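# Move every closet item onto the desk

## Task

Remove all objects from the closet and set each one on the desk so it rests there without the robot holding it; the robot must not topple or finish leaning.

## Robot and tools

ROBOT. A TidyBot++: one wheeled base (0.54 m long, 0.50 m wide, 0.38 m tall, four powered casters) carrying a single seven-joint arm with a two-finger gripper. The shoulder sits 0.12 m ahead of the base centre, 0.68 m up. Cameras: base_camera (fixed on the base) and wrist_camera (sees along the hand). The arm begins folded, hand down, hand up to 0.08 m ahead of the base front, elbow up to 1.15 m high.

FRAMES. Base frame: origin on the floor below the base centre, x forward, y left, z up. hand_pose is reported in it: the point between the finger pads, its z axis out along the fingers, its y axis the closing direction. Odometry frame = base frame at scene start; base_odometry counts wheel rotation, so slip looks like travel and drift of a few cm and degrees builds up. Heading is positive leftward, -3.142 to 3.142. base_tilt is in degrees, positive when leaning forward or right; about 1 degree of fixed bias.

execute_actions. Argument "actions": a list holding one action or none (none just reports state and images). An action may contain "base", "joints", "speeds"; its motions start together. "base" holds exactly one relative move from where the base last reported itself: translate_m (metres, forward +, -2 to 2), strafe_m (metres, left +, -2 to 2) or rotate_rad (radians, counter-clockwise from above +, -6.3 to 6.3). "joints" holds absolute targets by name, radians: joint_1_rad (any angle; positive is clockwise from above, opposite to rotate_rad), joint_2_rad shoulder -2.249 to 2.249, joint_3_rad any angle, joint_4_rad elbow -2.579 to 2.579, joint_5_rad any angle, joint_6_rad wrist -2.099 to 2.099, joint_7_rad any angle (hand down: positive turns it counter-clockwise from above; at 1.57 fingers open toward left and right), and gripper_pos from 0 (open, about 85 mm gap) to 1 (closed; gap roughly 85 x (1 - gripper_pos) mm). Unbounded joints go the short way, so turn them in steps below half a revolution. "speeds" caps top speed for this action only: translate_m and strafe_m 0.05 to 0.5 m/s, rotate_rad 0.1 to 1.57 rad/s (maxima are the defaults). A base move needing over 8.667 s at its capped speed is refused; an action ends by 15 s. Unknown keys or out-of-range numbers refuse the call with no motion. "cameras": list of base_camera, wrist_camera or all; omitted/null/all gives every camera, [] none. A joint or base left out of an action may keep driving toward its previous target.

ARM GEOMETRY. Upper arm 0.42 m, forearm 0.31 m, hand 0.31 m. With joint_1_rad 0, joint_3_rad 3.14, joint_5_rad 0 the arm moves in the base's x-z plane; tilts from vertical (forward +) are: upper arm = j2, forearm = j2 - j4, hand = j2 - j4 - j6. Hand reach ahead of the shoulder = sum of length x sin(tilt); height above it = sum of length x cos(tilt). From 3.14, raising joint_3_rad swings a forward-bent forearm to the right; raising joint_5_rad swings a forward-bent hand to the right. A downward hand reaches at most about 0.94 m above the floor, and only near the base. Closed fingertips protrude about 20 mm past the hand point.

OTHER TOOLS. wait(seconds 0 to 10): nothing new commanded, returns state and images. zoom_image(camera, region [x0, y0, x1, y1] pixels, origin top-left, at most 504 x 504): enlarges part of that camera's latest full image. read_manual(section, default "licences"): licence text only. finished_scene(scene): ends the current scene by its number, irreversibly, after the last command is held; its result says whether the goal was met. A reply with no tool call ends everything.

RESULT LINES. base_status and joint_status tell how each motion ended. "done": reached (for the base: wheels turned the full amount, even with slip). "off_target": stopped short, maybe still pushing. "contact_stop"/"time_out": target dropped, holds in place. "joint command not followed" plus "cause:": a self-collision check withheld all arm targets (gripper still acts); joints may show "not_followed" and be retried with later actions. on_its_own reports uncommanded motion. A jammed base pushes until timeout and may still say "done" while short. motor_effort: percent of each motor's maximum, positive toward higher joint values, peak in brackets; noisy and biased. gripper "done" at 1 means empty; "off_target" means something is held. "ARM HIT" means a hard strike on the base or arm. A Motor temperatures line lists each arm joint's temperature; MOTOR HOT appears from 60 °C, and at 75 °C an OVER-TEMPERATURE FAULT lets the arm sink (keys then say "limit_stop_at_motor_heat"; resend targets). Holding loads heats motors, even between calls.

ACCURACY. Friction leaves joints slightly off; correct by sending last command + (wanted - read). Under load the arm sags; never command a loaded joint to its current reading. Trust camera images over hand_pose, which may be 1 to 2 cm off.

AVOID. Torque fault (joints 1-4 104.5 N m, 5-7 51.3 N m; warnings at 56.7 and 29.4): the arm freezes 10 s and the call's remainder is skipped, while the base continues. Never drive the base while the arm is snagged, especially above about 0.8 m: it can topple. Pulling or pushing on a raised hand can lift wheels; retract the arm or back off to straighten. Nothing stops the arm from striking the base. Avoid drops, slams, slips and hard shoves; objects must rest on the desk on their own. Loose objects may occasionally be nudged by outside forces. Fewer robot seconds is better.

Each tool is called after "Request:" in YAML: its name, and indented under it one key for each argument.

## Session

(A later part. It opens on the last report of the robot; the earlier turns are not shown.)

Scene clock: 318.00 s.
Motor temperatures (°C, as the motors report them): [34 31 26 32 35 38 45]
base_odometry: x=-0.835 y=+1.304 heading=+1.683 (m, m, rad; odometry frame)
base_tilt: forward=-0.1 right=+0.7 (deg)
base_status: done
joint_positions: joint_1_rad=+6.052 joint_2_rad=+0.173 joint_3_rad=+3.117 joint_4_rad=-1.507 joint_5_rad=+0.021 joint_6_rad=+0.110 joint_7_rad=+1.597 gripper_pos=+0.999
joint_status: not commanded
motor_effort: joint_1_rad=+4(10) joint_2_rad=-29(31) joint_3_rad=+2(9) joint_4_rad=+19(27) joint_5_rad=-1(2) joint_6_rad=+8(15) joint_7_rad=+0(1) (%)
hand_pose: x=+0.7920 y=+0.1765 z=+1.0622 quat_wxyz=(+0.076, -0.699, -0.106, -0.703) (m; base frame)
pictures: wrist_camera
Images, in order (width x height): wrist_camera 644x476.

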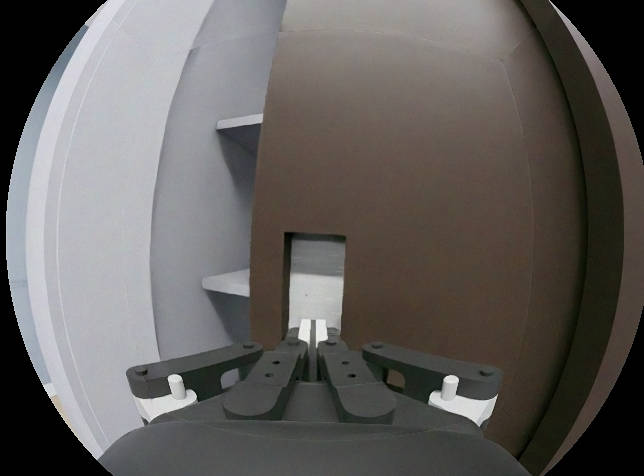

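Working; keep pressure.

Request:
execute_actions:
  actions:
    - {"base":{"translate_m":0.02},"speeds":{"translate_m":0.06}}
  cameras: []

Request:
execute_actions:
  actions:
    - {"base":{"strafe_m":-0.2},"speeds":{"strafe_m":0.1}}
  cameras: []

Request:
execute_actions:
  actions:
    - {"base":{"translate_m":0.02},"speeds":{"translate_m":0.06}}
  cameras: []

Request:
execute_actions:
  actions:
    - {"base":{"strafe_m":-0.15},"speeds":{"strafe_m":0.1}}
  cameras: ["wrist_camera"]

Scene clock: 324.43 s.
Motor temperatures (°C, as the motors report them): [34 31 26 32 35 38 45]
base_odometry: x=-0.837 y=+1.323 heading=+1.683 (m, m, rad; odometry frame)
base_tilt: forward=-0.1 right=+0.6 (deg)
base_status: done
joint_positions: joint_1_rad=+6.052 joint_2_rad=+0.135 joint_3_rad=+3.113 joint_4_rad=-1.547 joint_5_rad=+0.021 joint_6_rad=+0.107 joint_7_rad=+1.597 gripper_pos=+0.999
joint_status: not commanded
motor_effort: joint_1_rad=+6(8) joint_2_rad=-16(29) joint_3_rad=+5(7) joint_4_rad=+28(30) joint_5_rad=-1(2) joint_6_rad=+16(18) joint_7_rad=-1(1) (%)
hand_pose: x=+0.7759 y=+0.1753 z=+1.0624 quat_wxyz=(+0.077, -0.701, -0.108, -0.701) (m; base frame)
pictures: none
No camera images: the call's "cameras" was empty. Leave "cameras" out to get every camera's image.

Scene clock: 327.00 s.
Motor temperatures (°C, as the motors report them): [34 31 26 32 35 38 45]
base_odometry: x=-0.638 y=+1.346 heading=+1.683 (m, m, rad; odometry frame)
base_tilt: forward=-0.1 right=+0.7 (deg)
base_status: done
joint_positions: joint_1_rad=+6.029 joint_2_rad=+0.163 joint_3_rad=+3.095 joint_4_rad=-1.516 joint_5_rad=+0.021 joint_6_rad=+0.107 joint_7_rad=+1.597 gripper_pos=+0.999
joint_status: not commanded
motor_effort: joint_1_rad=+7(15) joint_2_rad=-23(31) joint_3_rad=+6(12) joint_4_rad=+22(28) joint_5_rad=-2(2) joint_6_rad=+11(15) joint_7_rad=+0(0) (%)
hand_pose: x=+0.7796 y=+0.2037 z=+1.0630 quat_wxyz=(+0.093, -0.697, -0.121, -0.701) (m; base frame)
pictures: none
No camera images: the call's "cameras" was empty. Leave "cameras" out to get every camera's image.

Scene clock: 327.73 s.
Motor temperatures (°C, as the motors report them): [34 31 26 32 35 38 45]
base_odometry: x=-0.640 y=+1.365 heading=+1.684 (m, m, rad; odometry frame)
base_tilt: forward=-0.1 right=+0.7 (deg)
base_status: done
joint_positions: joint_1_rad=+6.029 joint_2_rad=+0.125 joint_3_rad=+3.093 joint_4_rad=-1.554 joint_5_rad=+0.021 joint_6_rad=+0.100 joint_7_rad=+1.597 gripper_pos=+0.999
joint_status: not commanded
motor_effort: joint_1_rad=+10(12) joint_2_rad=-13(24) joint_3_rad=+9(11) joint_4_rad=+30(31) joint_5_rad=-1(2) joint_6_rad=+18(19) joint_7_rad=+0(0) (%)
hand_pose: x=+0.7643 y=+0.2008 z=+1.0630 quat_wxyz=(+0.092, -0.699, -0.122, -0.698) (m; base frame)
pictures: none
No camera images: the call's "cameras" was empty. Leave "cameras" out to get every camera's image.

Scene clock: 329.77 s.
Motor temperatures (°C, as the motors report them): [34 31 26 32 35 38 45]
base_odometry: x=-0.491 y=+1.382 heading=+1.684 (m, m, rad; odometry frame)
base_tilt: forward=-0.1 right=+0.7 (deg)
base_status: done
joint_positions: joint_1_rad=+6.009 joint_2_rad=+0.152 joint_3_rad=+3.076 joint_4_rad=-1.525 joint_5_rad=+0.021 joint_6_rad=+0.100 joint_7_rad=+1.597 gripper_pos=+0.999
joint_status: not commanded
motor_effort: joint_1_rad=+12(18) joint_2_rad=-18(27) joint_3_rad=+10(15) joint_4_rad=+26(29) joint_5_rad=-2(2) joint_6_rad=+14(17) joint_7_rad=+0(2) (%)
hand_pose: x=+0.7670 y=+0.2267 z=+1.0633 quat_wxyz=(+0.107, -0.696, -0.133, -0.697) (m; base frame)
pictures: wrist_camera
Images, in order (width x height): wrist_camera 644x476.

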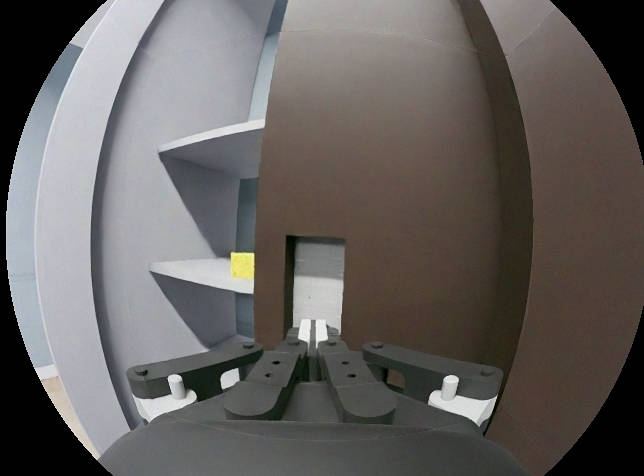

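Enough open. Back off and look.

Request:
execute_actions:
  actions:
    - {"base":{"translate_m":-0.25}}
  cameras: []

Request:
execute_actions:
  actions:
    - {"base":{"strafe_m":0.48},"joints":{"joint_1_rad":0,"joint_3_rad":3.14,"joint_6_rad":-0.1,"gripper_pos":0}}
  cameras: ["wrist_camera"]

Scene clock: 335.93 s.
Motor temperatures (°C, as the motors report them): [34 31 26 32 35 38 45]
base_odometry: x=-0.463 y=+1.134 heading=+1.684 (m, m, rad; odometry frame)
base_tilt: forward=+0.0 right=+0.6 (deg)
base_status: done
joint_positions: joint_1_rad=+6.079 joint_2_rad=+0.196 joint_3_rad=+3.140 joint_4_rad=-1.495 joint_5_rad=+0.021 joint_6_rad=+0.100 joint_7_rad=+1.597 gripper_pos=+0.999
joint_status: not commanded
motor_effort: joint_1_rad=+1(10) joint_2_rad=-29(34) joint_3_rad=+1(9) joint_4_rad=+19(25) joint_5_rad=-1(2) joint_6_rad=+9(13) joint_7_rad=+0(1) (%)
hand_pose: x=+0.8089 y=+0.1457 z=+1.0509 quat_wxyz=(+0.056, -0.708, -0.091, -0.698) (m; base frame)
pictures: none
No camera images: the call's "cameras" was empty. Leave "cameras" out to get every camera's image.

Scene clock: 338.27 s.
Motor temperatures (°C, as the motors report them): [34 31 26 32 35 38 45]
base_odometry: x=-0.940 y=+1.079 heading=+1.685 (m, m, rad; odometry frame)
base_tilt: forward=-0.1 right=+0.7 (deg)
base_status: done
joint_positions: joint_1_rad=+6.279 joint_2_rad=+0.196 joint_3_rad=+3.139 joint_4_rad=-1.495 joint_5_rad=+0.021 joint_6_rad=-0.062 joint_7_rad=+1.597 gripper_pos=+0.000
joint_status: all done
motor_effort: joint_1_rad=+1(5) joint_2_rad=-30(32) joint_3_rad=+0(2) joint_4_rad=+19(19) joint_5_rad=-1(1) joint_6_rad=+9(9) joint_7_rad=+1(0) (%)
hand_pose: x=+0.8190 y=+0.0050 z=+1.0007 quat_wxyz=(-0.014, -0.768, -0.020, -0.640) (m; base frame)
pictures: wrist_camera
Images, in order (width x height): wrist_camera 644x476.

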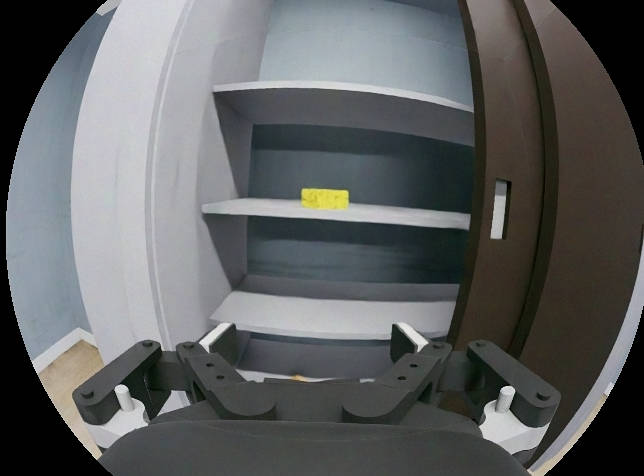

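Request:
execute_actions:
  actions:
    - {"base":{"translate_m":0.2},"joints":{"joint_2_rad":0.0,"joint_4_rad":-0.6,"joint_6_rad":-1.2}}
  cameras: ["wrist_camera"]

Scene clock: 348.40 s.
Motor temperatures (°C, as the motors report them): [34 31 26 32 35 38 45]
base_odometry: x=-0.963 y=+1.278 heading=+1.685 (m, m, rad; odometry frame)
base_tilt: forward=+0.0 right=+0.7 (deg)
base_status: done
joint_positions: joint_1_rad=+6.279 joint_2_rad=+0.008 joint_3_rad=+3.139 joint_4_rad=-0.612 joint_5_rad=+0.021 joint_6_rad=-1.160 joint_7_rad=+1.597 gripper_pos=+0.000
joint_status: all done
motor_effort: joint_1_rad=-1(1) joint_2_rad=-17(35) joint_3_rad=+1(0) joint_4_rad=+13(19) joint_5_rad=-1(1) joint_6_rad=+9(9) joint_7_rad=+1(0) (%)
hand_pose: x=+0.6092 y=-0.0019 z=+1.2939 quat_wxyz=(-0.017, -0.777, -0.010, -0.629) (m; base frame)
pictures: wrist_camera
Images, in order (width x height): wrist_camera 644x476.

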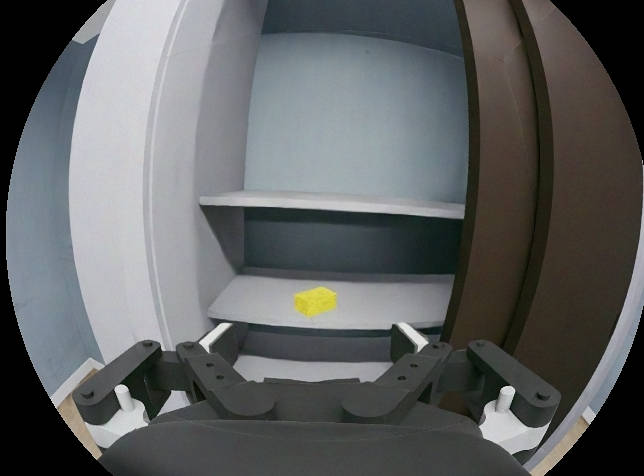

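Request:
execute_actions:
  actions:
    - {"base":{"strafe_m":0.41},"joints":{"joint_1_rad":0.5,"joint_2_rad":0.2,"joint_4_rad":-1.42,"joint_6_rad":-0.02}}
  cameras: ["wrist_camera"]

Request:
execute_actions:
  actions:
    - {"base":{"translate_m":0.2},"speeds":{"translate_m":0.2}}
  cameras: ["wrist_camera"]

Scene clock: 363.63 s.
Motor temperatures (°C, as the motors report them): [34 31 26 32 35 38 45]
base_odometry: x=-1.370 y=+1.231 heading=+1.685 (m, m, rad; odometry frame)
base_tilt: forward=-0.1 right=+0.7 (deg)
base_status: done
joint_positions: joint_1_rad=+6.764 joint_2_rad=+0.178 joint_3_rad=+3.139 joint_4_rad=-1.404 joint_5_rad=+0.021 joint_6_rad=-0.059 joint_7_rad=+1.597 gripper_pos=+0.000
joint_status: all done
motor_effort: joint_1_rad=+1(1) joint_2_rad=-30(32) joint_3_rad=+0(1) joint_4_rad=+19(20) joint_5_rad=-1(2) joint_6_rad=+9(9) joint_7_rad=+0(0) (%)
hand_pose: x=+0.7400 y=-0.3214 z=+1.0708 quat_wxyz=(-0.178, -0.714, +0.157, -0.658) (m; base frame)
pictures: wrist_camera
Images, in order (width x height): wrist_camera 644x476.

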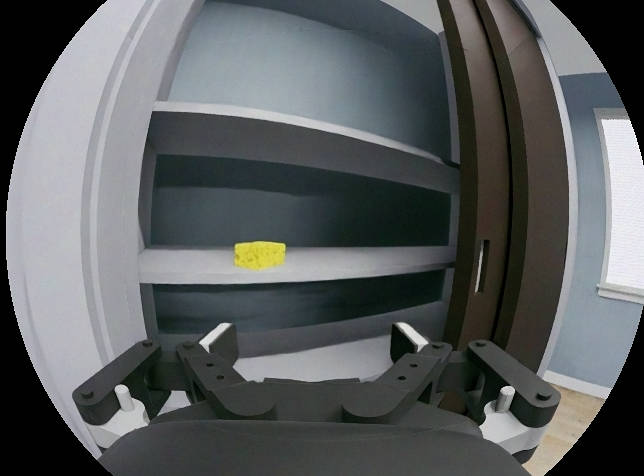

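Scene clock: 365.37 s.
Motor temperatures (°C, as the motors report them): [34 31 26 32 35 38 45]
base_odometry: x=-1.393 y=+1.430 heading=+1.685 (m, m, rad; odometry frame)
base_tilt: forward=-0.1 right=+0.7 (deg)
base_status: done
joint_positions: joint_1_rad=+6.785 joint_2_rad=+0.182 joint_3_rad=+3.144 joint_4_rad=-1.404 joint_5_rad=+0.021 joint_6_rad=-0.058 joint_7_rad=+1.597 gripper_pos=+0.000
joint_status: not commanded
motor_effort: joint_1_rad=-2(7) joint_2_rad=-30(33) joint_3_rad=-1(5) joint_4_rad=+19(20) joint_5_rad=-1(1) joint_6_rad=+9(10) joint_7_rad=+0(1) (%)
hand_pose: x=+0.7335 y=-0.3375 z=+1.0676 quat_wxyz=(-0.186, -0.714, +0.166, -0.655) (m; base frame)
pictures: wrist_camera
Images, in order (width x height): wrist_camera 644x476.

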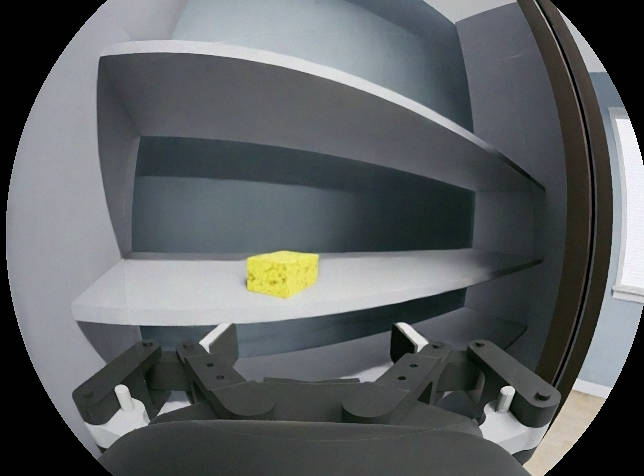

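Request:
execute_actions:
  actions:
    - {"base":{"strafe_m":-0.04},"speeds":{"strafe_m":0.15}}
  cameras: []

Request:
execute_actions:
  actions:
    - {"base":{"translate_m":0.13},"speeds":{"translate_m":0.15}}
  cameras: ["wrist_camera"]

Scene clock: 373.00 s.
Motor temperatures (°C, as the motors report them): [34 31 26 32 35 38 45]
base_odometry: x=-1.353 y=+1.435 heading=+1.685 (m, m, rad; odometry frame)
base_tilt: forward=-0.1 right=+0.7 (deg)
base_status: done
joint_positions: joint_1_rad=+6.786 joint_2_rad=+0.185 joint_3_rad=+3.143 joint_4_rad=-1.405 joint_5_rad=+0.021 joint_6_rad=-0.058 joint_7_rad=+1.597 gripper_pos=+0.000
joint_status: not commanded
motor_effort: joint_1_rad=+0(3) joint_2_rad=-30(33) joint_3_rad=+0(2) joint_4_rad=+19(20) joint_5_rad=-1(1) joint_6_rad=+9(9) joint_7_rad=+1(0) (%)
hand_pose: x=+0.7341 y=-0.3386 z=+1.0656 quat_wxyz=(-0.186, -0.714, +0.167, -0.654) (m; base frame)
pictures: none
No camera images: the call's "cameras" was empty. Leave "cameras" out to get every camera's image.

Scene clock: 374.53 s.
Motor temperatures (°C, as the motors report them): [34 31 26 32 35 38 45]
base_odometry: x=-1.368 y=+1.564 heading=+1.685 (m, m, rad; odometry frame)
base_tilt: forward=-0.1 right=+0.7 (deg)
base_status: done
joint_positions: joint_1_rad=+6.840 joint_2_rad=+0.209 joint_3_rad=+3.184 joint_4_rad=-1.406 joint_5_rad=+0.021 joint_6_rad=-0.055 joint_7_rad=+1.597 gripper_pos=+0.000
joint_status: not commanded
motor_effort: joint_1_rad=-10(17) joint_2_rad=-36(38) joint_3_rad=-7(12) joint_4_rad=+18(22) joint_5_rad=-1(1) joint_6_rad=+9(10) joint_7_rad=+1(1) (%)
hand_pose: x=+0.7091 y=-0.3975 z=+1.0485 quat_wxyz=(-0.217, -0.714, +0.199, -0.635) (m; base frame)
pictures: wrist_camera
Images, in order (width x height): wrist_camera 644x476.

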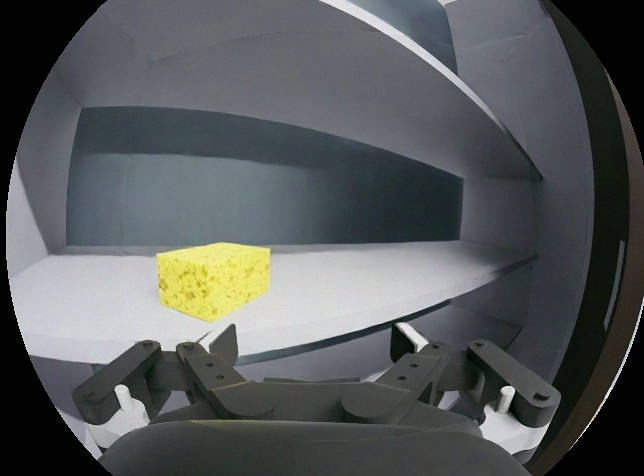

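Request:
execute_actions:
  actions:
    - {"base":{"strafe_m":-0.12},"speeds":{"strafe_m":0.15},"joints":{"joint_1_rad":0.35,"joint_2_rad":0.19}}
  cameras: []

Request:
execute_actions:
  actions:
    - {"base":{"translate_m":0.06},"speeds":{"translate_m":0.15}}
  cameras: ["wrist_camera"]

Scene clock: 386.83 s.
Motor temperatures (°C, as the motors report them): [34 31 26 32 35 38 45]
base_odometry: x=-1.249 y=+1.578 heading=+1.685 (m, m, rad; odometry frame)
base_tilt: forward=-0.1 right=+0.7 (deg)
base_status: done
joint_positions: joint_1_rad=+6.638 joint_2_rad=+0.208 joint_3_rad=+3.144 joint_4_rad=-1.407 joint_5_rad=+0.021 joint_6_rad=-0.055 joint_7_rad=+1.597 gripper_pos=+0.000
joint_status: all done
motor_effort: joint_1_rad=-1(11) joint_2_rad=-32(37) joint_3_rad=+0(7) joint_4_rad=+19(20) joint_5_rad=-1(1) joint_6_rad=+9(9) joint_7_rad=+0(0) (%)
hand_pose: x=+0.7854 y=-0.2473 z=+1.0488 quat_wxyz=(-0.135, -0.732, +0.114, -0.657) (m; base frame)
pictures: none
No camera images: the call's "cameras" was empty. Leave "cameras" out to get every camera's image.

Scene clock: 387.90 s.
Motor temperatures (°C, as the motors report them): [34 31 26 32 35 38 45]
base_odometry: x=-1.255 y=+1.638 heading=+1.685 (m, m, rad; odometry frame)
base_tilt: forward=-0.1 right=+0.7 (deg)
base_status: done
joint_positions: joint_1_rad=+6.638 joint_2_rad=+0.204 joint_3_rad=+3.144 joint_4_rad=-1.407 joint_5_rad=+0.021 joint_6_rad=-0.055 joint_7_rad=+1.597 gripper_pos=+0.000
joint_status: not commanded
motor_effort: joint_1_rad=+0(2) joint_2_rad=-31(34) joint_3_rad=+0(0) joint_4_rad=+19(21) joint_5_rad=-1(1) joint_6_rad=+9(9) joint_7_rad=+1(1) (%)
hand_pose: x=+0.7839 y=-0.2467 z=+1.0517 quat_wxyz=(-0.136, -0.731, +0.114, -0.659) (m; base frame)
pictures: wrist_camera
Images, in order (width x height): wrist_camera 644x476.

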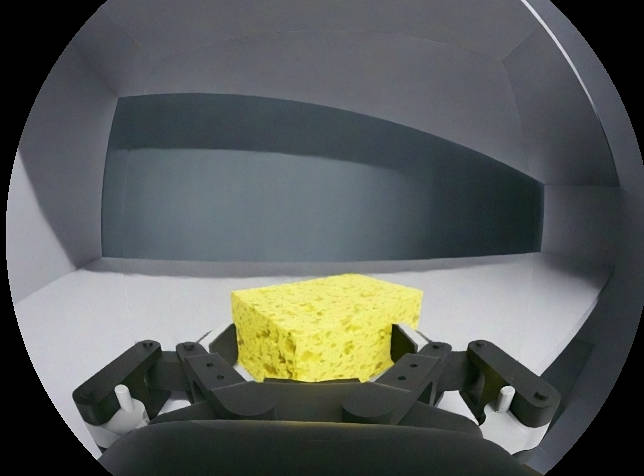

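It's between the fingers; push a bit further and close.

Request:
execute_actions:
  actions:
    - {"base":{"translate_m":0.03},"speeds":{"translate_m":0.08}}
  cameras: ["wrist_camera"]

Request:
execute_actions:
  actions:
    - {"joints":{"gripper_pos":1}}
  cameras: ["wrist_camera"]

Request:
execute_actions:
  actions:
    - {"joints":{"joint_2_rad":0.14}}
  cameras: ["wrist_camera"]

Scene clock: 394.73 s.
Motor temperatures (°C, as the motors report them): [34 31 26 32 35 38 45]
base_odometry: x=-1.259 y=+1.668 heading=+1.685 (m, m, rad; odometry frame)
base_tilt: forward=+0.0 right=+0.7 (deg)
base_status: done
joint_positions: joint_1_rad=+6.638 joint_2_rad=+0.202 joint_3_rad=+3.144 joint_4_rad=-1.407 joint_5_rad=+0.021 joint_6_rad=-0.055 joint_7_rad=+1.597 gripper_pos=+0.000
joint_status: not commanded
motor_effort: joint_1_rad=-1(2) joint_2_rad=-32(34) joint_3_rad=+0(1) joint_4_rad=+19(20) joint_5_rad=-1(1) joint_6_rad=+9(10) joint_7_rad=+1(0) (%)
hand_pose: x=+0.7832 y=-0.2464 z=+1.0532 quat_wxyz=(-0.136, -0.730, +0.114, -0.660) (m; base frame)
pictures: wrist_camera
Images, in order (width x height): wrist_camera 644x476.

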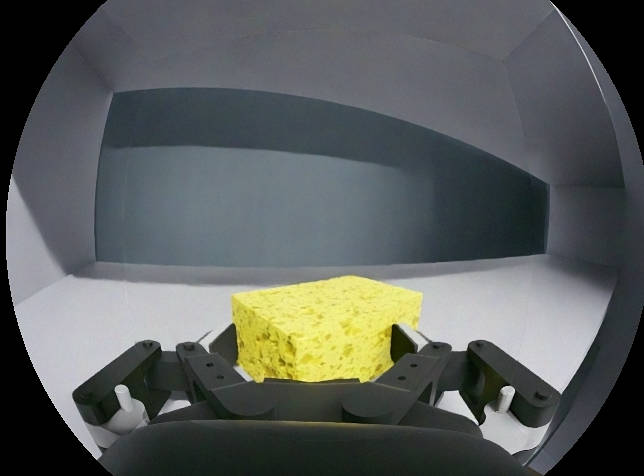

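Scene clock: 395.83 s.
Motor temperatures (°C, as the motors report them): [34 31 26 32 35 38 45]
base_odometry: x=-1.259 y=+1.668 heading=+1.685 (m, m, rad; odometry frame)
base_tilt: forward=-0.1 right=+0.7 (deg)
base_status: not commanded
joint_positions: joint_1_rad=+6.638 joint_2_rad=+0.202 joint_3_rad=+3.144 joint_4_rad=-1.407 joint_5_rad=+0.021 joint_6_rad=-0.055 joint_7_rad=+1.597 gripper_pos=+0.999
joint_status: all done
motor_effort: joint_1_rad=+0(0) joint_2_rad=-30(31) joint_3_rad=+0(0) joint_4_rad=+19(19) joint_5_rad=-1(1) joint_6_rad=+9(9) joint_7_rad=+0(1) (%)
hand_pose: x=+0.7832 y=-0.2464 z=+1.0532 quat_wxyz=(-0.136, -0.730, +0.114, -0.660) (m; base frame)
pictures: wrist_camera
Images, in order (width x height): wrist_camera 644x476.

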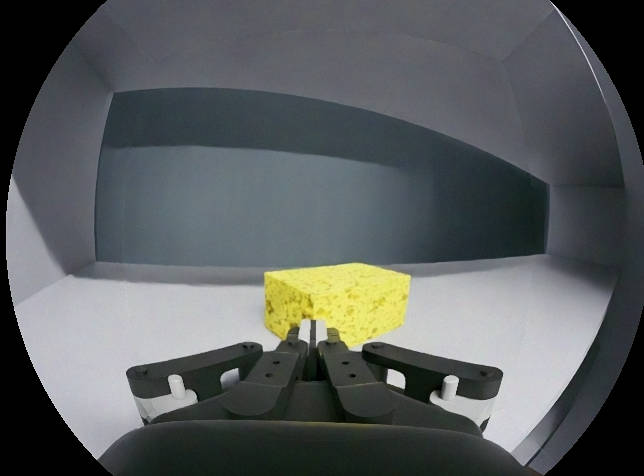

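Scene clock: 396.70 s.
Motor temperatures (°C, as the motors report them): [34 31 26 32 35 38 45]
base_odometry: x=-1.259 y=+1.668 heading=+1.685 (m, m, rad; odometry frame)
base_tilt: forward=-0.1 right=+0.7 (deg)
base_status: not commanded
joint_positions: joint_1_rad=+6.638 joint_2_rad=+0.158 joint_3_rad=+3.144 joint_4_rad=-1.407 joint_5_rad=+0.021 joint_6_rad=-0.055 joint_7_rad=+1.597 gripper_pos=+0.999
joint_status: all done
motor_effort: joint_1_rad=+1(1) joint_2_rad=-29(33) joint_3_rad=+0(0) joint_4_rad=+19(20) joint_5_rad=-1(1) joint_6_rad=+9(10) joint_7_rad=+0(0) (%)
hand_pose: x=+0.7674 y=-0.2406 z=+1.0834 quat_wxyz=(-0.139, -0.716, +0.112, -0.675) (m; base frame)
pictures: wrist_camera
Images, in order (width x height): wrist_camera 644x476.

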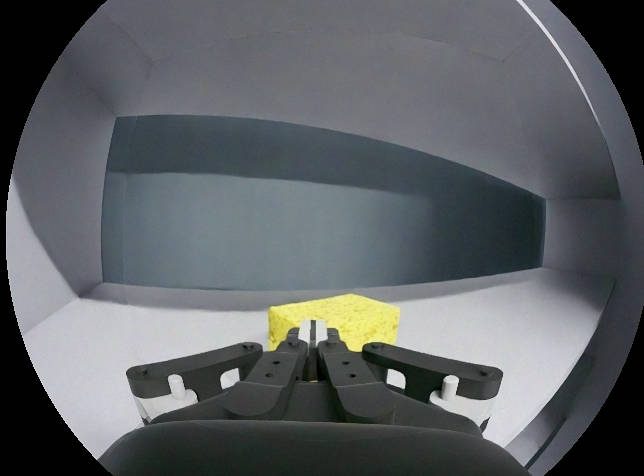

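Request:
execute_actions:
  actions:
    - {"base":{"strafe_m":-0.075},"speeds":{"strafe_m":0.15},"joints":{"joint_2_rad":0.215}}
  cameras: ["wrist_camera"]

Request:
execute_actions:
  actions:
    - {"base":{"translate_m":0.1},"speeds":{"translate_m":0.08}}
  cameras: ["wrist_camera"]

Scene clock: 403.43 s.
Motor temperatures (°C, as the motors report them): [34 31 26 32 35 38 45]
base_odometry: x=-1.184 y=+1.677 heading=+1.685 (m, m, rad; odometry frame)
base_tilt: forward=+0.0 right=+0.7 (deg)
base_status: done
joint_positions: joint_1_rad=+6.637 joint_2_rad=+0.202 joint_3_rad=+3.144 joint_4_rad=-1.408 joint_5_rad=+0.021 joint_6_rad=-0.055 joint_7_rad=+1.597 gripper_pos=+0.999
joint_status: all done
motor_effort: joint_1_rad=+0(3) joint_2_rad=-31(33) joint_3_rad=+0(2) joint_4_rad=+19(20) joint_5_rad=-1(1) joint_6_rad=+9(10) joint_7_rad=+0(0) (%)
hand_pose: x=+0.7833 y=-0.2461 z=+1.0529 quat_wxyz=(-0.136, -0.731, +0.114, -0.660) (m; base frame)
pictures: wrist_camera
Images, in order (width x height): wrist_camera 644x476.

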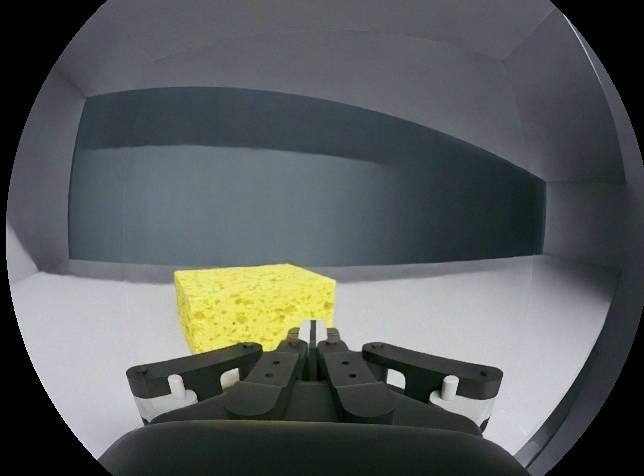

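Scene clock: 407.13 s.
Motor temperatures (°C, as the motors report them): [34 31 26 32 35 38 45]
base_odometry: x=-1.193 y=+1.752 heading=+1.685 (m, m, rad; odometry frame)
base_tilt: forward=-0.1 right=+0.7 (deg)
base_status: translate_m time_out (by the wheels' count: +0.076 of +0.100)
joint_positions: joint_1_rad=+6.637 joint_2_rad=+0.201 joint_3_rad=+3.144 joint_4_rad=-1.410 joint_5_rad=+0.021 joint_6_rad=-0.044 joint_7_rad=+1.597 gripper_pos=+0.999
joint_status: not commanded
motor_effort: joint_1_rad=+0(6) joint_2_rad=-29(42) joint_3_rad=+0(3) joint_4_rad=+17(21) joint_5_rad=-1(1) joint_6_rad=+7(10) joint_7_rad=+0(1) (%)
hand_pose: x=+0.7832 y=-0.2455 z=+1.0556 quat_wxyz=(-0.136, -0.727, +0.113, -0.663) (m; base frame)
pictures: wrist_camera
Images, in order (width x height): wrist_camera 644x476.

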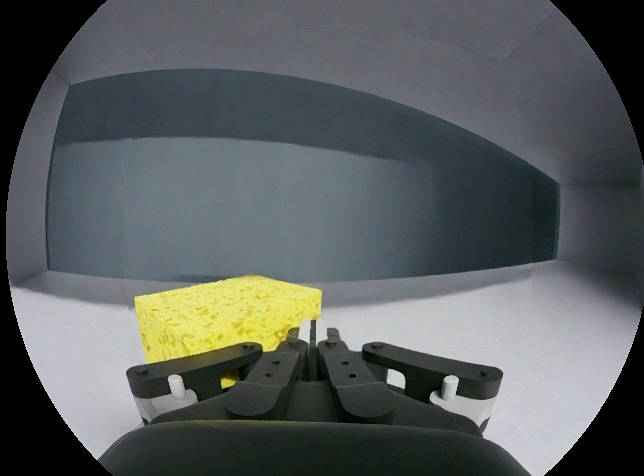

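Request:
execute_actions:
  actions:
    - {"base":{"translate_m":-0.15},"speeds":{"translate_m":0.15},"joints":{"gripper_pos":0}}
  cameras: ["wrist_camera"]

Scene clock: 413.57 s.
Motor temperatures (°C, as the motors report them): [34 31 26 32 35 38 45]
base_odometry: x=-1.176 y=+1.603 heading=+1.686 (m, m, rad; odometry frame)
base_tilt: forward=-0.1 right=+0.7 (deg)
base_status: done
joint_positions: joint_1_rad=+6.637 joint_2_rad=+0.201 joint_3_rad=+3.144 joint_4_rad=-1.411 joint_5_rad=+0.021 joint_6_rad=-0.042 joint_7_rad=+1.597 gripper_pos=+0.000
joint_status: all done
motor_effort: joint_1_rad=+0(2) joint_2_rad=-30(34) joint_3_rad=+0(1) joint_4_rad=+19(20) joint_5_rad=-1(1) joint_6_rad=+9(10) joint_7_rad=+0(0) (%)
hand_pose: x=+0.7835 y=-0.2456 z=+1.0551 quat_wxyz=(-0.136, -0.727, +0.113, -0.663) (m; base frame)
pictures: wrist_camera
Images, in order (width x height): wrist_camera 644x476.

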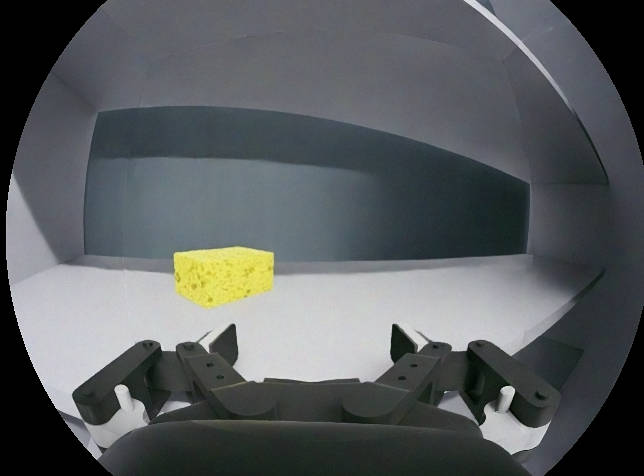

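Request:
execute_actions:
  actions:
    - {"base":{"strafe_m":0.15},"speeds":{"strafe_m":0.15}}
  cameras: []

Request:
execute_actions:
  actions:
    - {"joints":{"joint_2_rad":0.5,"joint_4_rad":-0.95,"joint_6_rad":-0.2}}
  cameras: ["wrist_camera"]

Scene clock: 422.37 s.
Motor temperatures (°C, as the motors report them): [34 31 26 32 35 38 45]
base_odometry: x=-1.324 y=+1.586 heading=+1.685 (m, m, rad; odometry frame)
base_tilt: forward=-0.1 right=+0.7 (deg)
base_status: done
joint_positions: joint_1_rad=+6.718 joint_2_rad=+0.206 joint_3_rad=+3.199 joint_4_rad=-1.411 joint_5_rad=+0.021 joint_6_rad=-0.042 joint_7_rad=+1.597 gripper_pos=+0.000
joint_status: not commanded
motor_effort: joint_1_rad=-17(20) joint_2_rad=-34(36) joint_3_rad=-11(13) joint_4_rad=+19(20) joint_5_rad=-1(1) joint_6_rad=+9(9) joint_7_rad=+1(0) (%)
hand_pose: x=+0.7483 y=-0.3304 z=+1.0520 quat_wxyz=(-0.184, -0.720, +0.159, -0.650) (m; base frame)
pictures: none
No camera images: the call's "cameras" was empty. Leave "cameras" out to get every camera's image.

Scene clock: 424.03 s.
Motor temperatures (°C, as the motors report them): [34 31 26 32 35 38 45]
base_odometry: x=-1.324 y=+1.586 heading=+1.685 (m, m, rad; odometry frame)
base_tilt: forward=-0.1 right=+0.7 (deg)
base_status: not commanded
joint_positions: joint_1_rad=+6.738 joint_2_rad=+0.416 joint_3_rad=+3.198 joint_4_rad=-0.966 joint_5_rad=+0.021 joint_6_rad=-0.159 joint_7_rad=+1.597 gripper_pos=+0.000
joint_status: joint_2_rad off_target (ended at +0.416, target +0.500); the others done
motor_effort: joint_1_rad=-23(24) joint_2_rad=-29(33) joint_3_rad=-7(11) joint_4_rad=+19(22) joint_5_rad=-1(2) joint_6_rad=+9(10) joint_7_rad=+0(0) (%)
hand_pose: x=+0.8153 y=-0.3743 z=+1.1346 quat_wxyz=(-0.205, -0.680, +0.152, -0.688) (m; base frame)
pictures: wrist_camera
Images, in order (width x height): wrist_camera 644x476.

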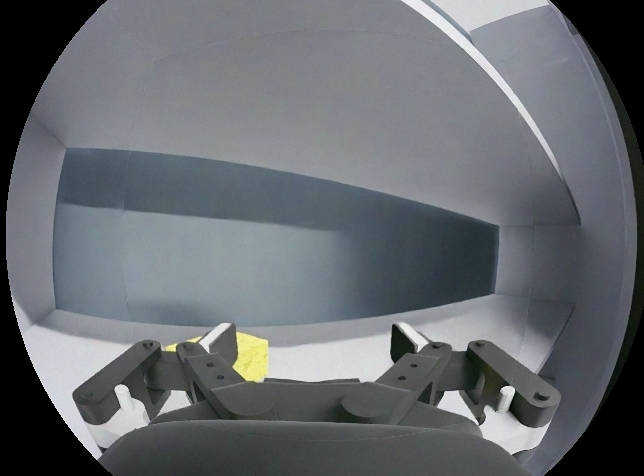

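Request:
execute_actions:
  actions:
    - {"base":{"translate_m":-0.3},"joints":{"joint_2_rad":0.4}}
  cameras: []

Request:
execute_actions:
  actions:
    - {"base":{"strafe_m":-0.3},"joints":{"joint_1_rad":0,"joint_3_rad":3.14,"joint_2_rad":0.5}}
  cameras: ["wrist_camera"]

Scene clock: 430.17 s.
Motor temperatures (°C, as the motors report them): [34 31 26 32 35 38 45]
base_odometry: x=-1.290 y=+1.288 heading=+1.685 (m, m, rad; odometry frame)
base_tilt: forward=-0.1 right=+0.7 (deg)
base_status: done
joint_positions: joint_1_rad=+6.631 joint_2_rad=+0.410 joint_3_rad=+3.147 joint_4_rad=-0.960 joint_5_rad=+0.021 joint_6_rad=-0.163 joint_7_rad=+1.597 gripper_pos=+0.000
joint_status: all done
motor_effort: joint_1_rad=+1(21) joint_2_rad=-38(47) joint_3_rad=+0(6) joint_4_rad=+18(21) joint_5_rad=-1(1) joint_6_rad=+9(10) joint_7_rad=+0(0) (%)
hand_pose: x=+0.8578 y=-0.2704 z=+1.1423 quat_wxyz=(-0.145, -0.685, +0.106, -0.706) (m; base frame)
pictures: none
No camera images: the call's "cameras" was empty. Leave "cameras" out to get every camera's image.

Scene clock: 432.20 s.
Motor temperatures (°C, as the motors report them): [34 31 26 32 35 38 45]
base_odometry: x=-0.992 y=+1.322 heading=+1.685 (m, m, rad; odometry frame)
base_tilt: forward=+0.0 right=+0.7 (deg)
base_status: done
joint_positions: joint_1_rad=+6.297 joint_2_rad=+0.484 joint_3_rad=+3.143 joint_4_rad=-0.960 joint_5_rad=+0.021 joint_6_rad=-0.163 joint_7_rad=+1.597 gripper_pos=+0.000
joint_status: all done
motor_effort: joint_1_rad=+0(3) joint_2_rad=-42(43) joint_3_rad=+0(2) joint_4_rad=+19(20) joint_5_rad=-1(1) joint_6_rad=+9(9) joint_7_rad=+1(1) (%)
hand_pose: x=+0.9378 y=-0.0113 z=+1.0823 quat_wxyz=(-0.023, -0.720, -0.011, -0.694) (m; base frame)
pictures: wrist_camera
Images, in order (width x height): wrist_camera 644x476.

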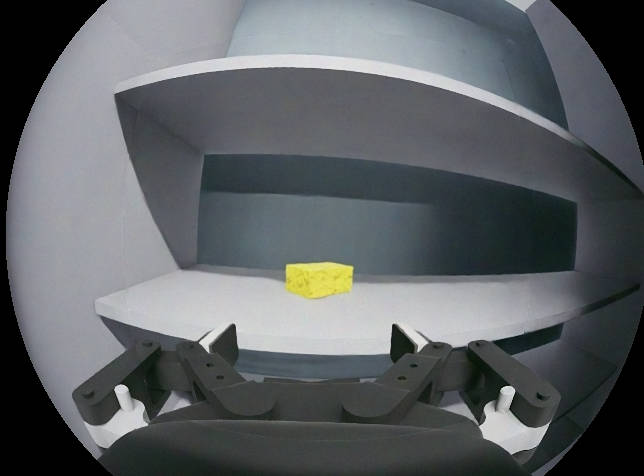

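Request:
execute_actions:
  actions:
    - {"base":{"strafe_m":-0.1},"speeds":{"strafe_m":0.15},"joints":{"joint_6_rad":-0.27,"gripper_pos":1}}
  cameras: []

Request:
execute_actions:
  actions:
    - {"base":{"translate_m":0.25},"speeds":{"translate_m":0.15}}
  cameras: ["wrist_camera"]

Scene clock: 440.53 s.
Motor temperatures (°C, as the motors report them): [34 31 26 32 35 38 45]
base_odometry: x=-0.892 y=+1.333 heading=+1.684 (m, m, rad; odometry frame)
base_tilt: forward=-0.1 right=+0.7 (deg)
base_status: done
joint_positions: joint_1_rad=+6.288 joint_2_rad=+0.486 joint_3_rad=+3.143 joint_4_rad=-0.960 joint_5_rad=+0.021 joint_6_rad=-0.237 joint_7_rad=+1.597 gripper_pos=+0.999
joint_status: all done
motor_effort: joint_1_rad=+0(4) joint_2_rad=-42(44) joint_3_rad=+0(1) joint_4_rad=+19(20) joint_5_rad=-1(1) joint_6_rad=+9(10) joint_7_rad=+0(0) (%)
hand_pose: x=+0.9367 y=-0.0050 z=+1.0587 quat_wxyz=(-0.020, -0.745, -0.014, -0.666) (m; base frame)
pictures: none
No camera images: the call's "cameras" was empty. Leave "cameras" out to get every camera's image.

Scene clock: 442.87 s.
Motor temperatures (°C, as the motors report them): [34 31 26 32 35 38 45]
base_odometry: x=-0.920 y=+1.582 heading=+1.684 (m, m, rad; odometry frame)
base_tilt: forward=+0.0 right=+0.7 (deg)
base_status: done
joint_positions: joint_1_rad=+6.288 joint_2_rad=+0.489 joint_3_rad=+3.143 joint_4_rad=-0.960 joint_5_rad=+0.021 joint_6_rad=-0.237 joint_7_rad=+1.597 gripper_pos=+0.999
joint_status: not commanded
motor_effort: joint_1_rad=+0(0) joint_2_rad=-42(44) joint_3_rad=+0(0) joint_4_rad=+20(20) joint_5_rad=-1(1) joint_6_rad=+9(10) joint_7_rad=+0(0) (%)
hand_pose: x=+0.9378 y=-0.0050 z=+1.0562 quat_wxyz=(-0.020, -0.746, -0.014, -0.665) (m; base frame)
pictures: wrist_camera
Images, in order (width x height): wrist_camera 644x476.

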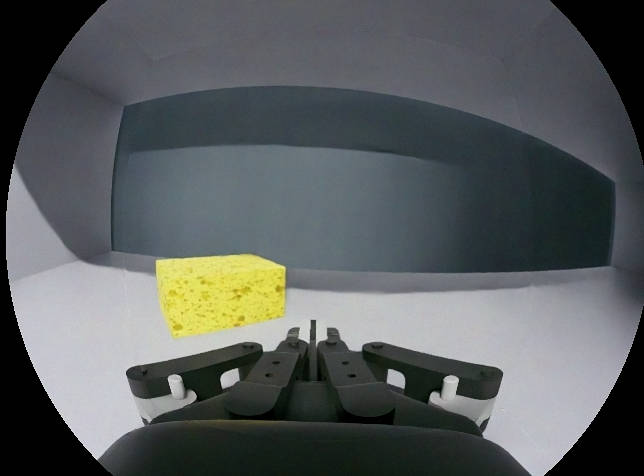

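Request:
execute_actions:
  actions:
    - {"base":{"translate_m":0.06},"speeds":{"translate_m":0.1}}
  cameras: ["wrist_camera"]

Request:
execute_actions:
  actions:
    - {"base":{"strafe_m":0.07},"speeds":{"strafe_m":0.07}}
  cameras: ["wrist_camera"]

Request:
execute_actions:
  actions:
    - {"base":{"translate_m":-0.15},"speeds":{"translate_m":0.15},"joints":{"gripper_pos":0}}
  cameras: ["wrist_camera"]

Scene clock: 449.73 s.
Motor temperatures (°C, as the motors report them): [34 31 26 32 35 38 45]
base_odometry: x=-0.927 y=+1.642 heading=+1.684 (m, m, rad; odometry frame)
base_tilt: forward=+0.0 right=+0.7 (deg)
base_status: done
joint_positions: joint_1_rad=+6.288 joint_2_rad=+0.492 joint_3_rad=+3.143 joint_4_rad=-0.960 joint_5_rad=+0.021 joint_6_rad=-0.237 joint_7_rad=+1.597 gripper_pos=+0.999
joint_status: not commanded
motor_effort: joint_1_rad=+0(0) joint_2_rad=-42(45) joint_3_rad=+0(1) joint_4_rad=+19(20) joint_5_rad=-1(1) joint_6_rad=+9(9) joint_7_rad=+0(0) (%)
hand_pose: x=+0.9389 y=-0.0050 z=+1.0539 quat_wxyz=(-0.020, -0.747, -0.014, -0.664) (m; base frame)
pictures: wrist_camera
Images, in order (width x height): wrist_camera 644x476.

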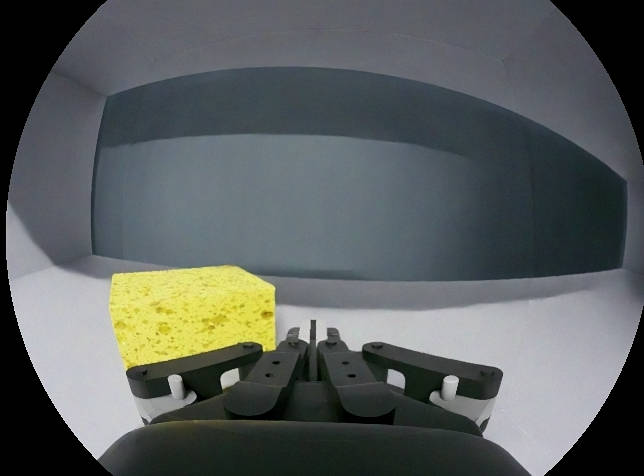

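Scene clock: 451.23 s.
Motor temperatures (°C, as the motors report them): [34 31 26 32 35 38 45]
base_odometry: x=-0.997 y=+1.634 heading=+1.684 (m, m, rad; odometry frame)
base_tilt: forward=-0.1 right=+0.7 (deg)
base_status: done
joint_positions: joint_1_rad=+6.286 joint_2_rad=+0.492 joint_3_rad=+3.143 joint_4_rad=-0.960 joint_5_rad=+0.021 joint_6_rad=-0.237 joint_7_rad=+1.597 gripper_pos=+0.999
joint_status: not commanded
motor_effort: joint_1_rad=+0(4) joint_2_rad=-42(42) joint_3_rad=+0(1) joint_4_rad=+19(19) joint_5_rad=-1(1) joint_6_rad=+9(9) joint_7_rad=+0(0) (%)
hand_pose: x=+0.9389 y=-0.0030 z=+1.0539 quat_wxyz=(-0.019, -0.747, -0.015, -0.664) (m; base frame)
pictures: wrist_camera
Images, in order (width x height): wrist_camera 644x476.

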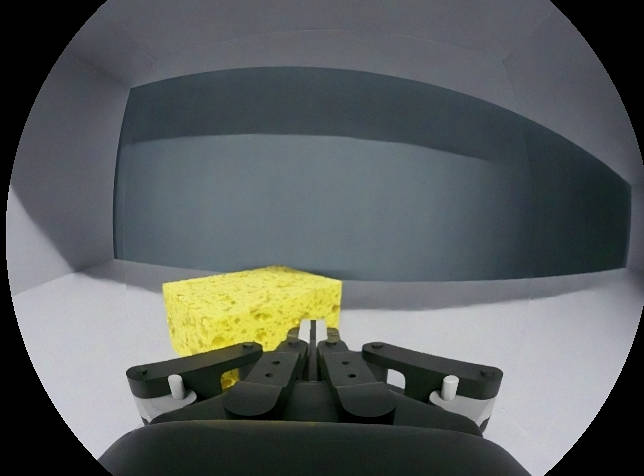

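Scene clock: 452.90 s.
Motor temperatures (°C, as the motors report them): [34 31 26 32 35 38 45]
base_odometry: x=-0.980 y=+1.485 heading=+1.684 (m, m, rad; odometry frame)
base_tilt: forward=-0.1 right=+0.7 (deg)
base_status: done
joint_positions: joint_1_rad=+6.286 joint_2_rad=+0.492 joint_3_rad=+3.143 joint_4_rad=-0.960 joint_5_rad=+0.021 joint_6_rad=-0.237 joint_7_rad=+1.597 gripper_pos=+0.000
joint_status: all done
motor_effort: joint_1_rad=+0(1) joint_2_rad=-41(45) joint_3_rad=+0(0) joint_4_rad=+19(20) joint_5_rad=-1(1) joint_6_rad=+9(10) joint_7_rad=+0(0) (%)
hand_pose: x=+0.9391 y=-0.0030 z=+1.0534 quat_wxyz=(-0.019, -0.747, -0.015, -0.664) (m; base frame)
pictures: wrist_camera
Images, in order (width x height): wrist_camera 644x476.

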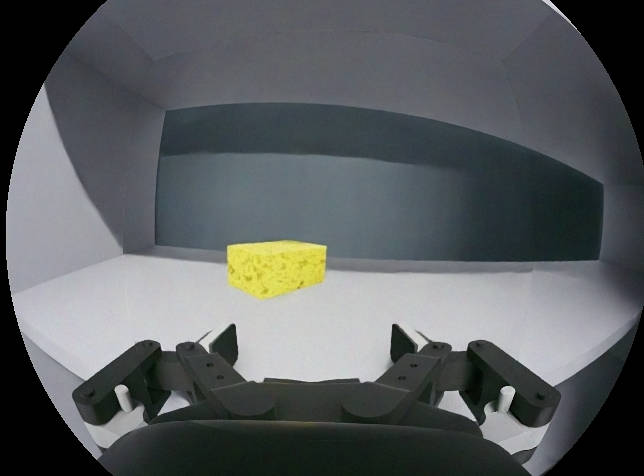

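Request:
execute_actions:
  actions:
    - {"base":{"strafe_m":0.15},"speeds":{"strafe_m":0.15},"joints":{"gripper_pos":1}}
  cameras: []

Request:
execute_actions:
  actions:
    - {"base":{"translate_m":0.16},"speeds":{"translate_m":0.12}}
  cameras: ["wrist_camera"]

Request:
execute_actions:
  actions:
    - {"base":{"strafe_m":-0.09},"speeds":{"strafe_m":0.07}}
  cameras: ["wrist_camera"]

Request:
execute_actions:
  actions:
    - {"base":{"translate_m":-0.13},"speeds":{"translate_m":0.15},"joints":{"gripper_pos":0}}
  cameras: ["wrist_camera"]

Scene clock: 465.33 s.
Motor temperatures (°C, as the motors report them): [34 31 26 32 35 38 45]
base_odometry: x=-1.129 y=+1.468 heading=+1.684 (m, m, rad; odometry frame)
base_tilt: forward=+0.0 right=+0.6 (deg)
base_status: done
joint_positions: joint_1_rad=+6.283 joint_2_rad=+0.492 joint_3_rad=+3.143 joint_4_rad=-0.960 joint_5_rad=+0.021 joint_6_rad=-0.237 joint_7_rad=+1.597 gripper_pos=+0.999
joint_status: all done
motor_effort: joint_1_rad=+1(4) joint_2_rad=-42(44) joint_3_rad=+0(2) joint_4_rad=+19(20) joint_5_rad=-1(1) joint_6_rad=+9(9) joint_7_rad=+0(0) (%)
hand_pose: x=+0.9391 y=-0.0006 z=+1.0534 quat_wxyz=(-0.018, -0.747, -0.016, -0.664) (m; base frame)
pictures: none
No camera images: the call's "cameras" was empty. Leave "cameras" out to get every camera's image.

Scene clock: 467.20 s.
Motor temperatures (°C, as the motors report them): [34 31 26 32 35 38 45]
base_odometry: x=-1.147 y=+1.627 heading=+1.684 (m, m, rad; odometry frame)
base_tilt: forward=-0.1 right=+0.6 (deg)
base_status: done
joint_positions: joint_1_rad=+6.283 joint_2_rad=+0.493 joint_3_rad=+3.143 joint_4_rad=-0.959 joint_5_rad=+0.021 joint_6_rad=-0.237 joint_7_rad=+1.597 gripper_pos=+0.999
joint_status: not commanded
motor_effort: joint_1_rad=+0(1) joint_2_rad=-41(45) joint_3_rad=+0(1) joint_4_rad=+19(20) joint_5_rad=-1(1) joint_6_rad=+9(9) joint_7_rad=+0(1) (%)
hand_pose: x=+0.9393 y=-0.0006 z=+1.0530 quat_wxyz=(-0.018, -0.747, -0.016, -0.664) (m; base frame)
pictures: wrist_camera
Images, in order (width x height): wrist_camera 644x476.

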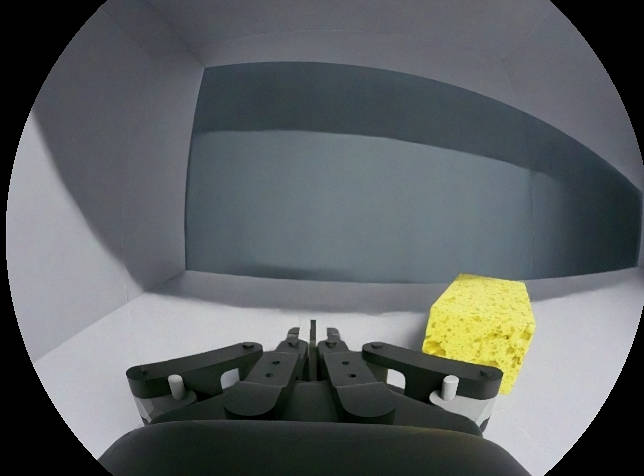

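Scene clock: 469.00 s.
Motor temperatures (°C, as the motors report them): [34 31 26 32 35 38 45]
base_odometry: x=-1.058 y=+1.637 heading=+1.684 (m, m, rad; odometry frame)
base_tilt: forward=-0.1 right=+0.6 (deg)
base_status: done
joint_positions: joint_1_rad=+6.284 joint_2_rad=+0.493 joint_3_rad=+3.143 joint_4_rad=-0.959 joint_5_rad=+0.021 joint_6_rad=-0.237 joint_7_rad=+1.597 gripper_pos=+0.999
joint_status: not commanded
motor_effort: joint_1_rad=+0(3) joint_2_rad=-41(44) joint_3_rad=+0(2) joint_4_rad=+19(20) joint_5_rad=-1(1) joint_6_rad=+9(9) joint_7_rad=+0(0) (%)
hand_pose: x=+0.9393 y=-0.0012 z=+1.0530 quat_wxyz=(-0.018, -0.747, -0.016, -0.664) (m; base frame)
pictures: wrist_camera
Images, in order (width x height): wrist_camera 644x476.

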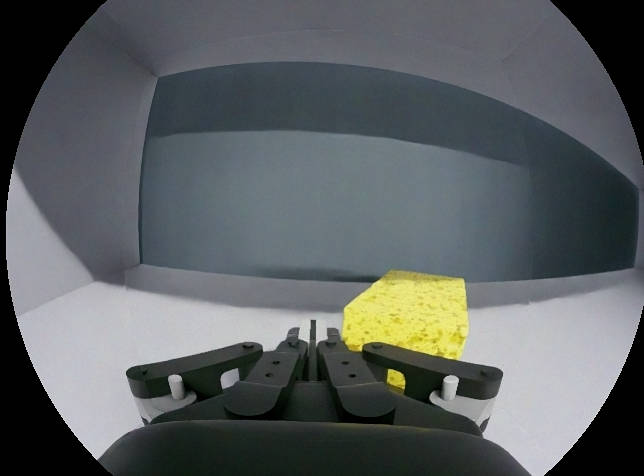

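Scene clock: 470.53 s.
Motor temperatures (°C, as the motors report them): [34 31 26 32 35 38 45]
base_odometry: x=-1.043 y=+1.508 heading=+1.684 (m, m, rad; odometry frame)
base_tilt: forward=-0.1 right=+0.7 (deg)
base_status: done
joint_positions: joint_1_rad=+6.284 joint_2_rad=+0.493 joint_3_rad=+3.143 joint_4_rad=-0.959 joint_5_rad=+0.021 joint_6_rad=-0.237 joint_7_rad=+1.597 gripper_pos=+0.000
joint_status: all done
motor_effort: joint_1_rad=-1(2) joint_2_rad=-41(45) joint_3_rad=+0(0) joint_4_rad=+19(21) joint_5_rad=-1(1) joint_6_rad=+9(10) joint_7_rad=+1(0) (%)
hand_pose: x=+0.9394 y=-0.0012 z=+1.0529 quat_wxyz=(-0.018, -0.748, -0.016, -0.664) (m; base frame)
pictures: wrist_camera
Images, in order (width x height): wrist_camera 644x476.

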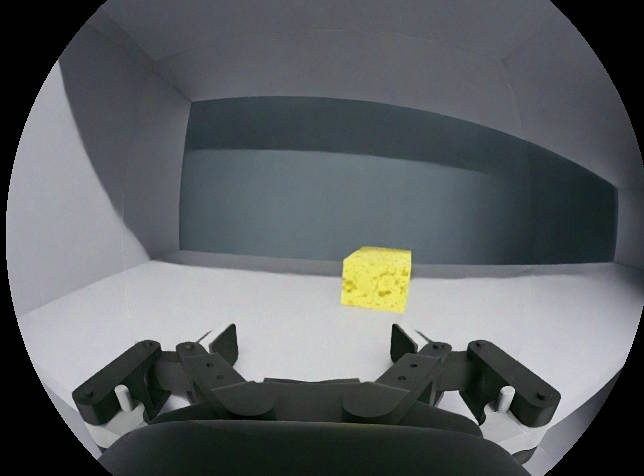

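Request:
execute_actions:
  actions:
    - {"base":{"strafe_m":-0.075},"speeds":{"strafe_m":0.1}}
  cameras: []

Request:
execute_actions:
  actions:
    - {"base":{"translate_m":0.1},"speeds":{"translate_m":0.1}}
  cameras: ["wrist_camera"]

Scene clock: 476.47 s.
Motor temperatures (°C, as the motors report them): [34 31 26 32 35 38 45]
base_odometry: x=-0.968 y=+1.516 heading=+1.684 (m, m, rad; odometry frame)
base_tilt: forward=-0.1 right=+0.7 (deg)
base_status: done
joint_positions: joint_1_rad=+6.284 joint_2_rad=+0.493 joint_3_rad=+3.143 joint_4_rad=-0.959 joint_5_rad=+0.021 joint_6_rad=-0.237 joint_7_rad=+1.597 gripper_pos=+0.000
joint_status: not commanded
motor_effort: joint_1_rad=+0(5) joint_2_rad=-42(43) joint_3_rad=+0(1) joint_4_rad=+19(19) joint_5_rad=-1(1) joint_6_rad=+9(9) joint_7_rad=+0(0) (%)
hand_pose: x=+0.9394 y=-0.0017 z=+1.0529 quat_wxyz=(-0.018, -0.748, -0.015, -0.664) (m; base frame)
pictures: none
No camera images: the call's "cameras" was empty. Leave "cameras" out to get every camera's image.

Scene clock: 478.03 s.
Motor temperatures (°C, as the motors report them): [34 31 26 32 35 38 45]
base_odometry: x=-0.979 y=+1.616 heading=+1.684 (m, m, rad; odometry frame)
base_tilt: forward=-0.1 right=+0.6 (deg)
base_status: done
joint_positions: joint_1_rad=+6.284 joint_2_rad=+0.493 joint_3_rad=+3.143 joint_4_rad=-0.959 joint_5_rad=+0.021 joint_6_rad=-0.237 joint_7_rad=+1.597 gripper_pos=+0.000
joint_status: not commanded
motor_effort: joint_1_rad=+1(1) joint_2_rad=-43(45) joint_3_rad=+0(0) joint_4_rad=+19(20) joint_5_rad=-1(1) joint_6_rad=+9(9) joint_7_rad=+0(0) (%)
hand_pose: x=+0.9394 y=-0.0017 z=+1.0530 quat_wxyz=(-0.018, -0.747, -0.015, -0.664) (m; base frame)
pictures: wrist_camera
Images, in order (width x height): wrist_camera 644x476.

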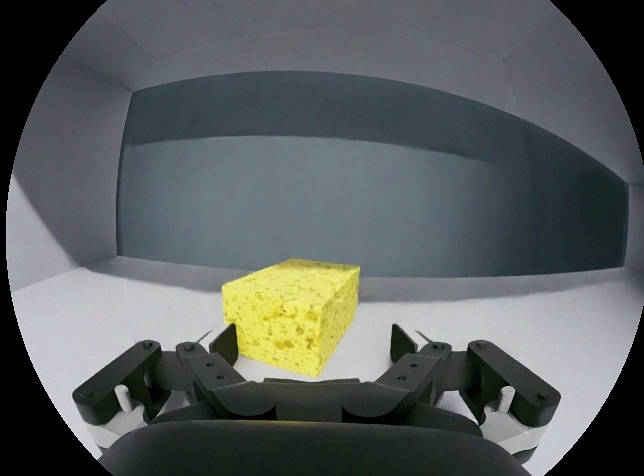

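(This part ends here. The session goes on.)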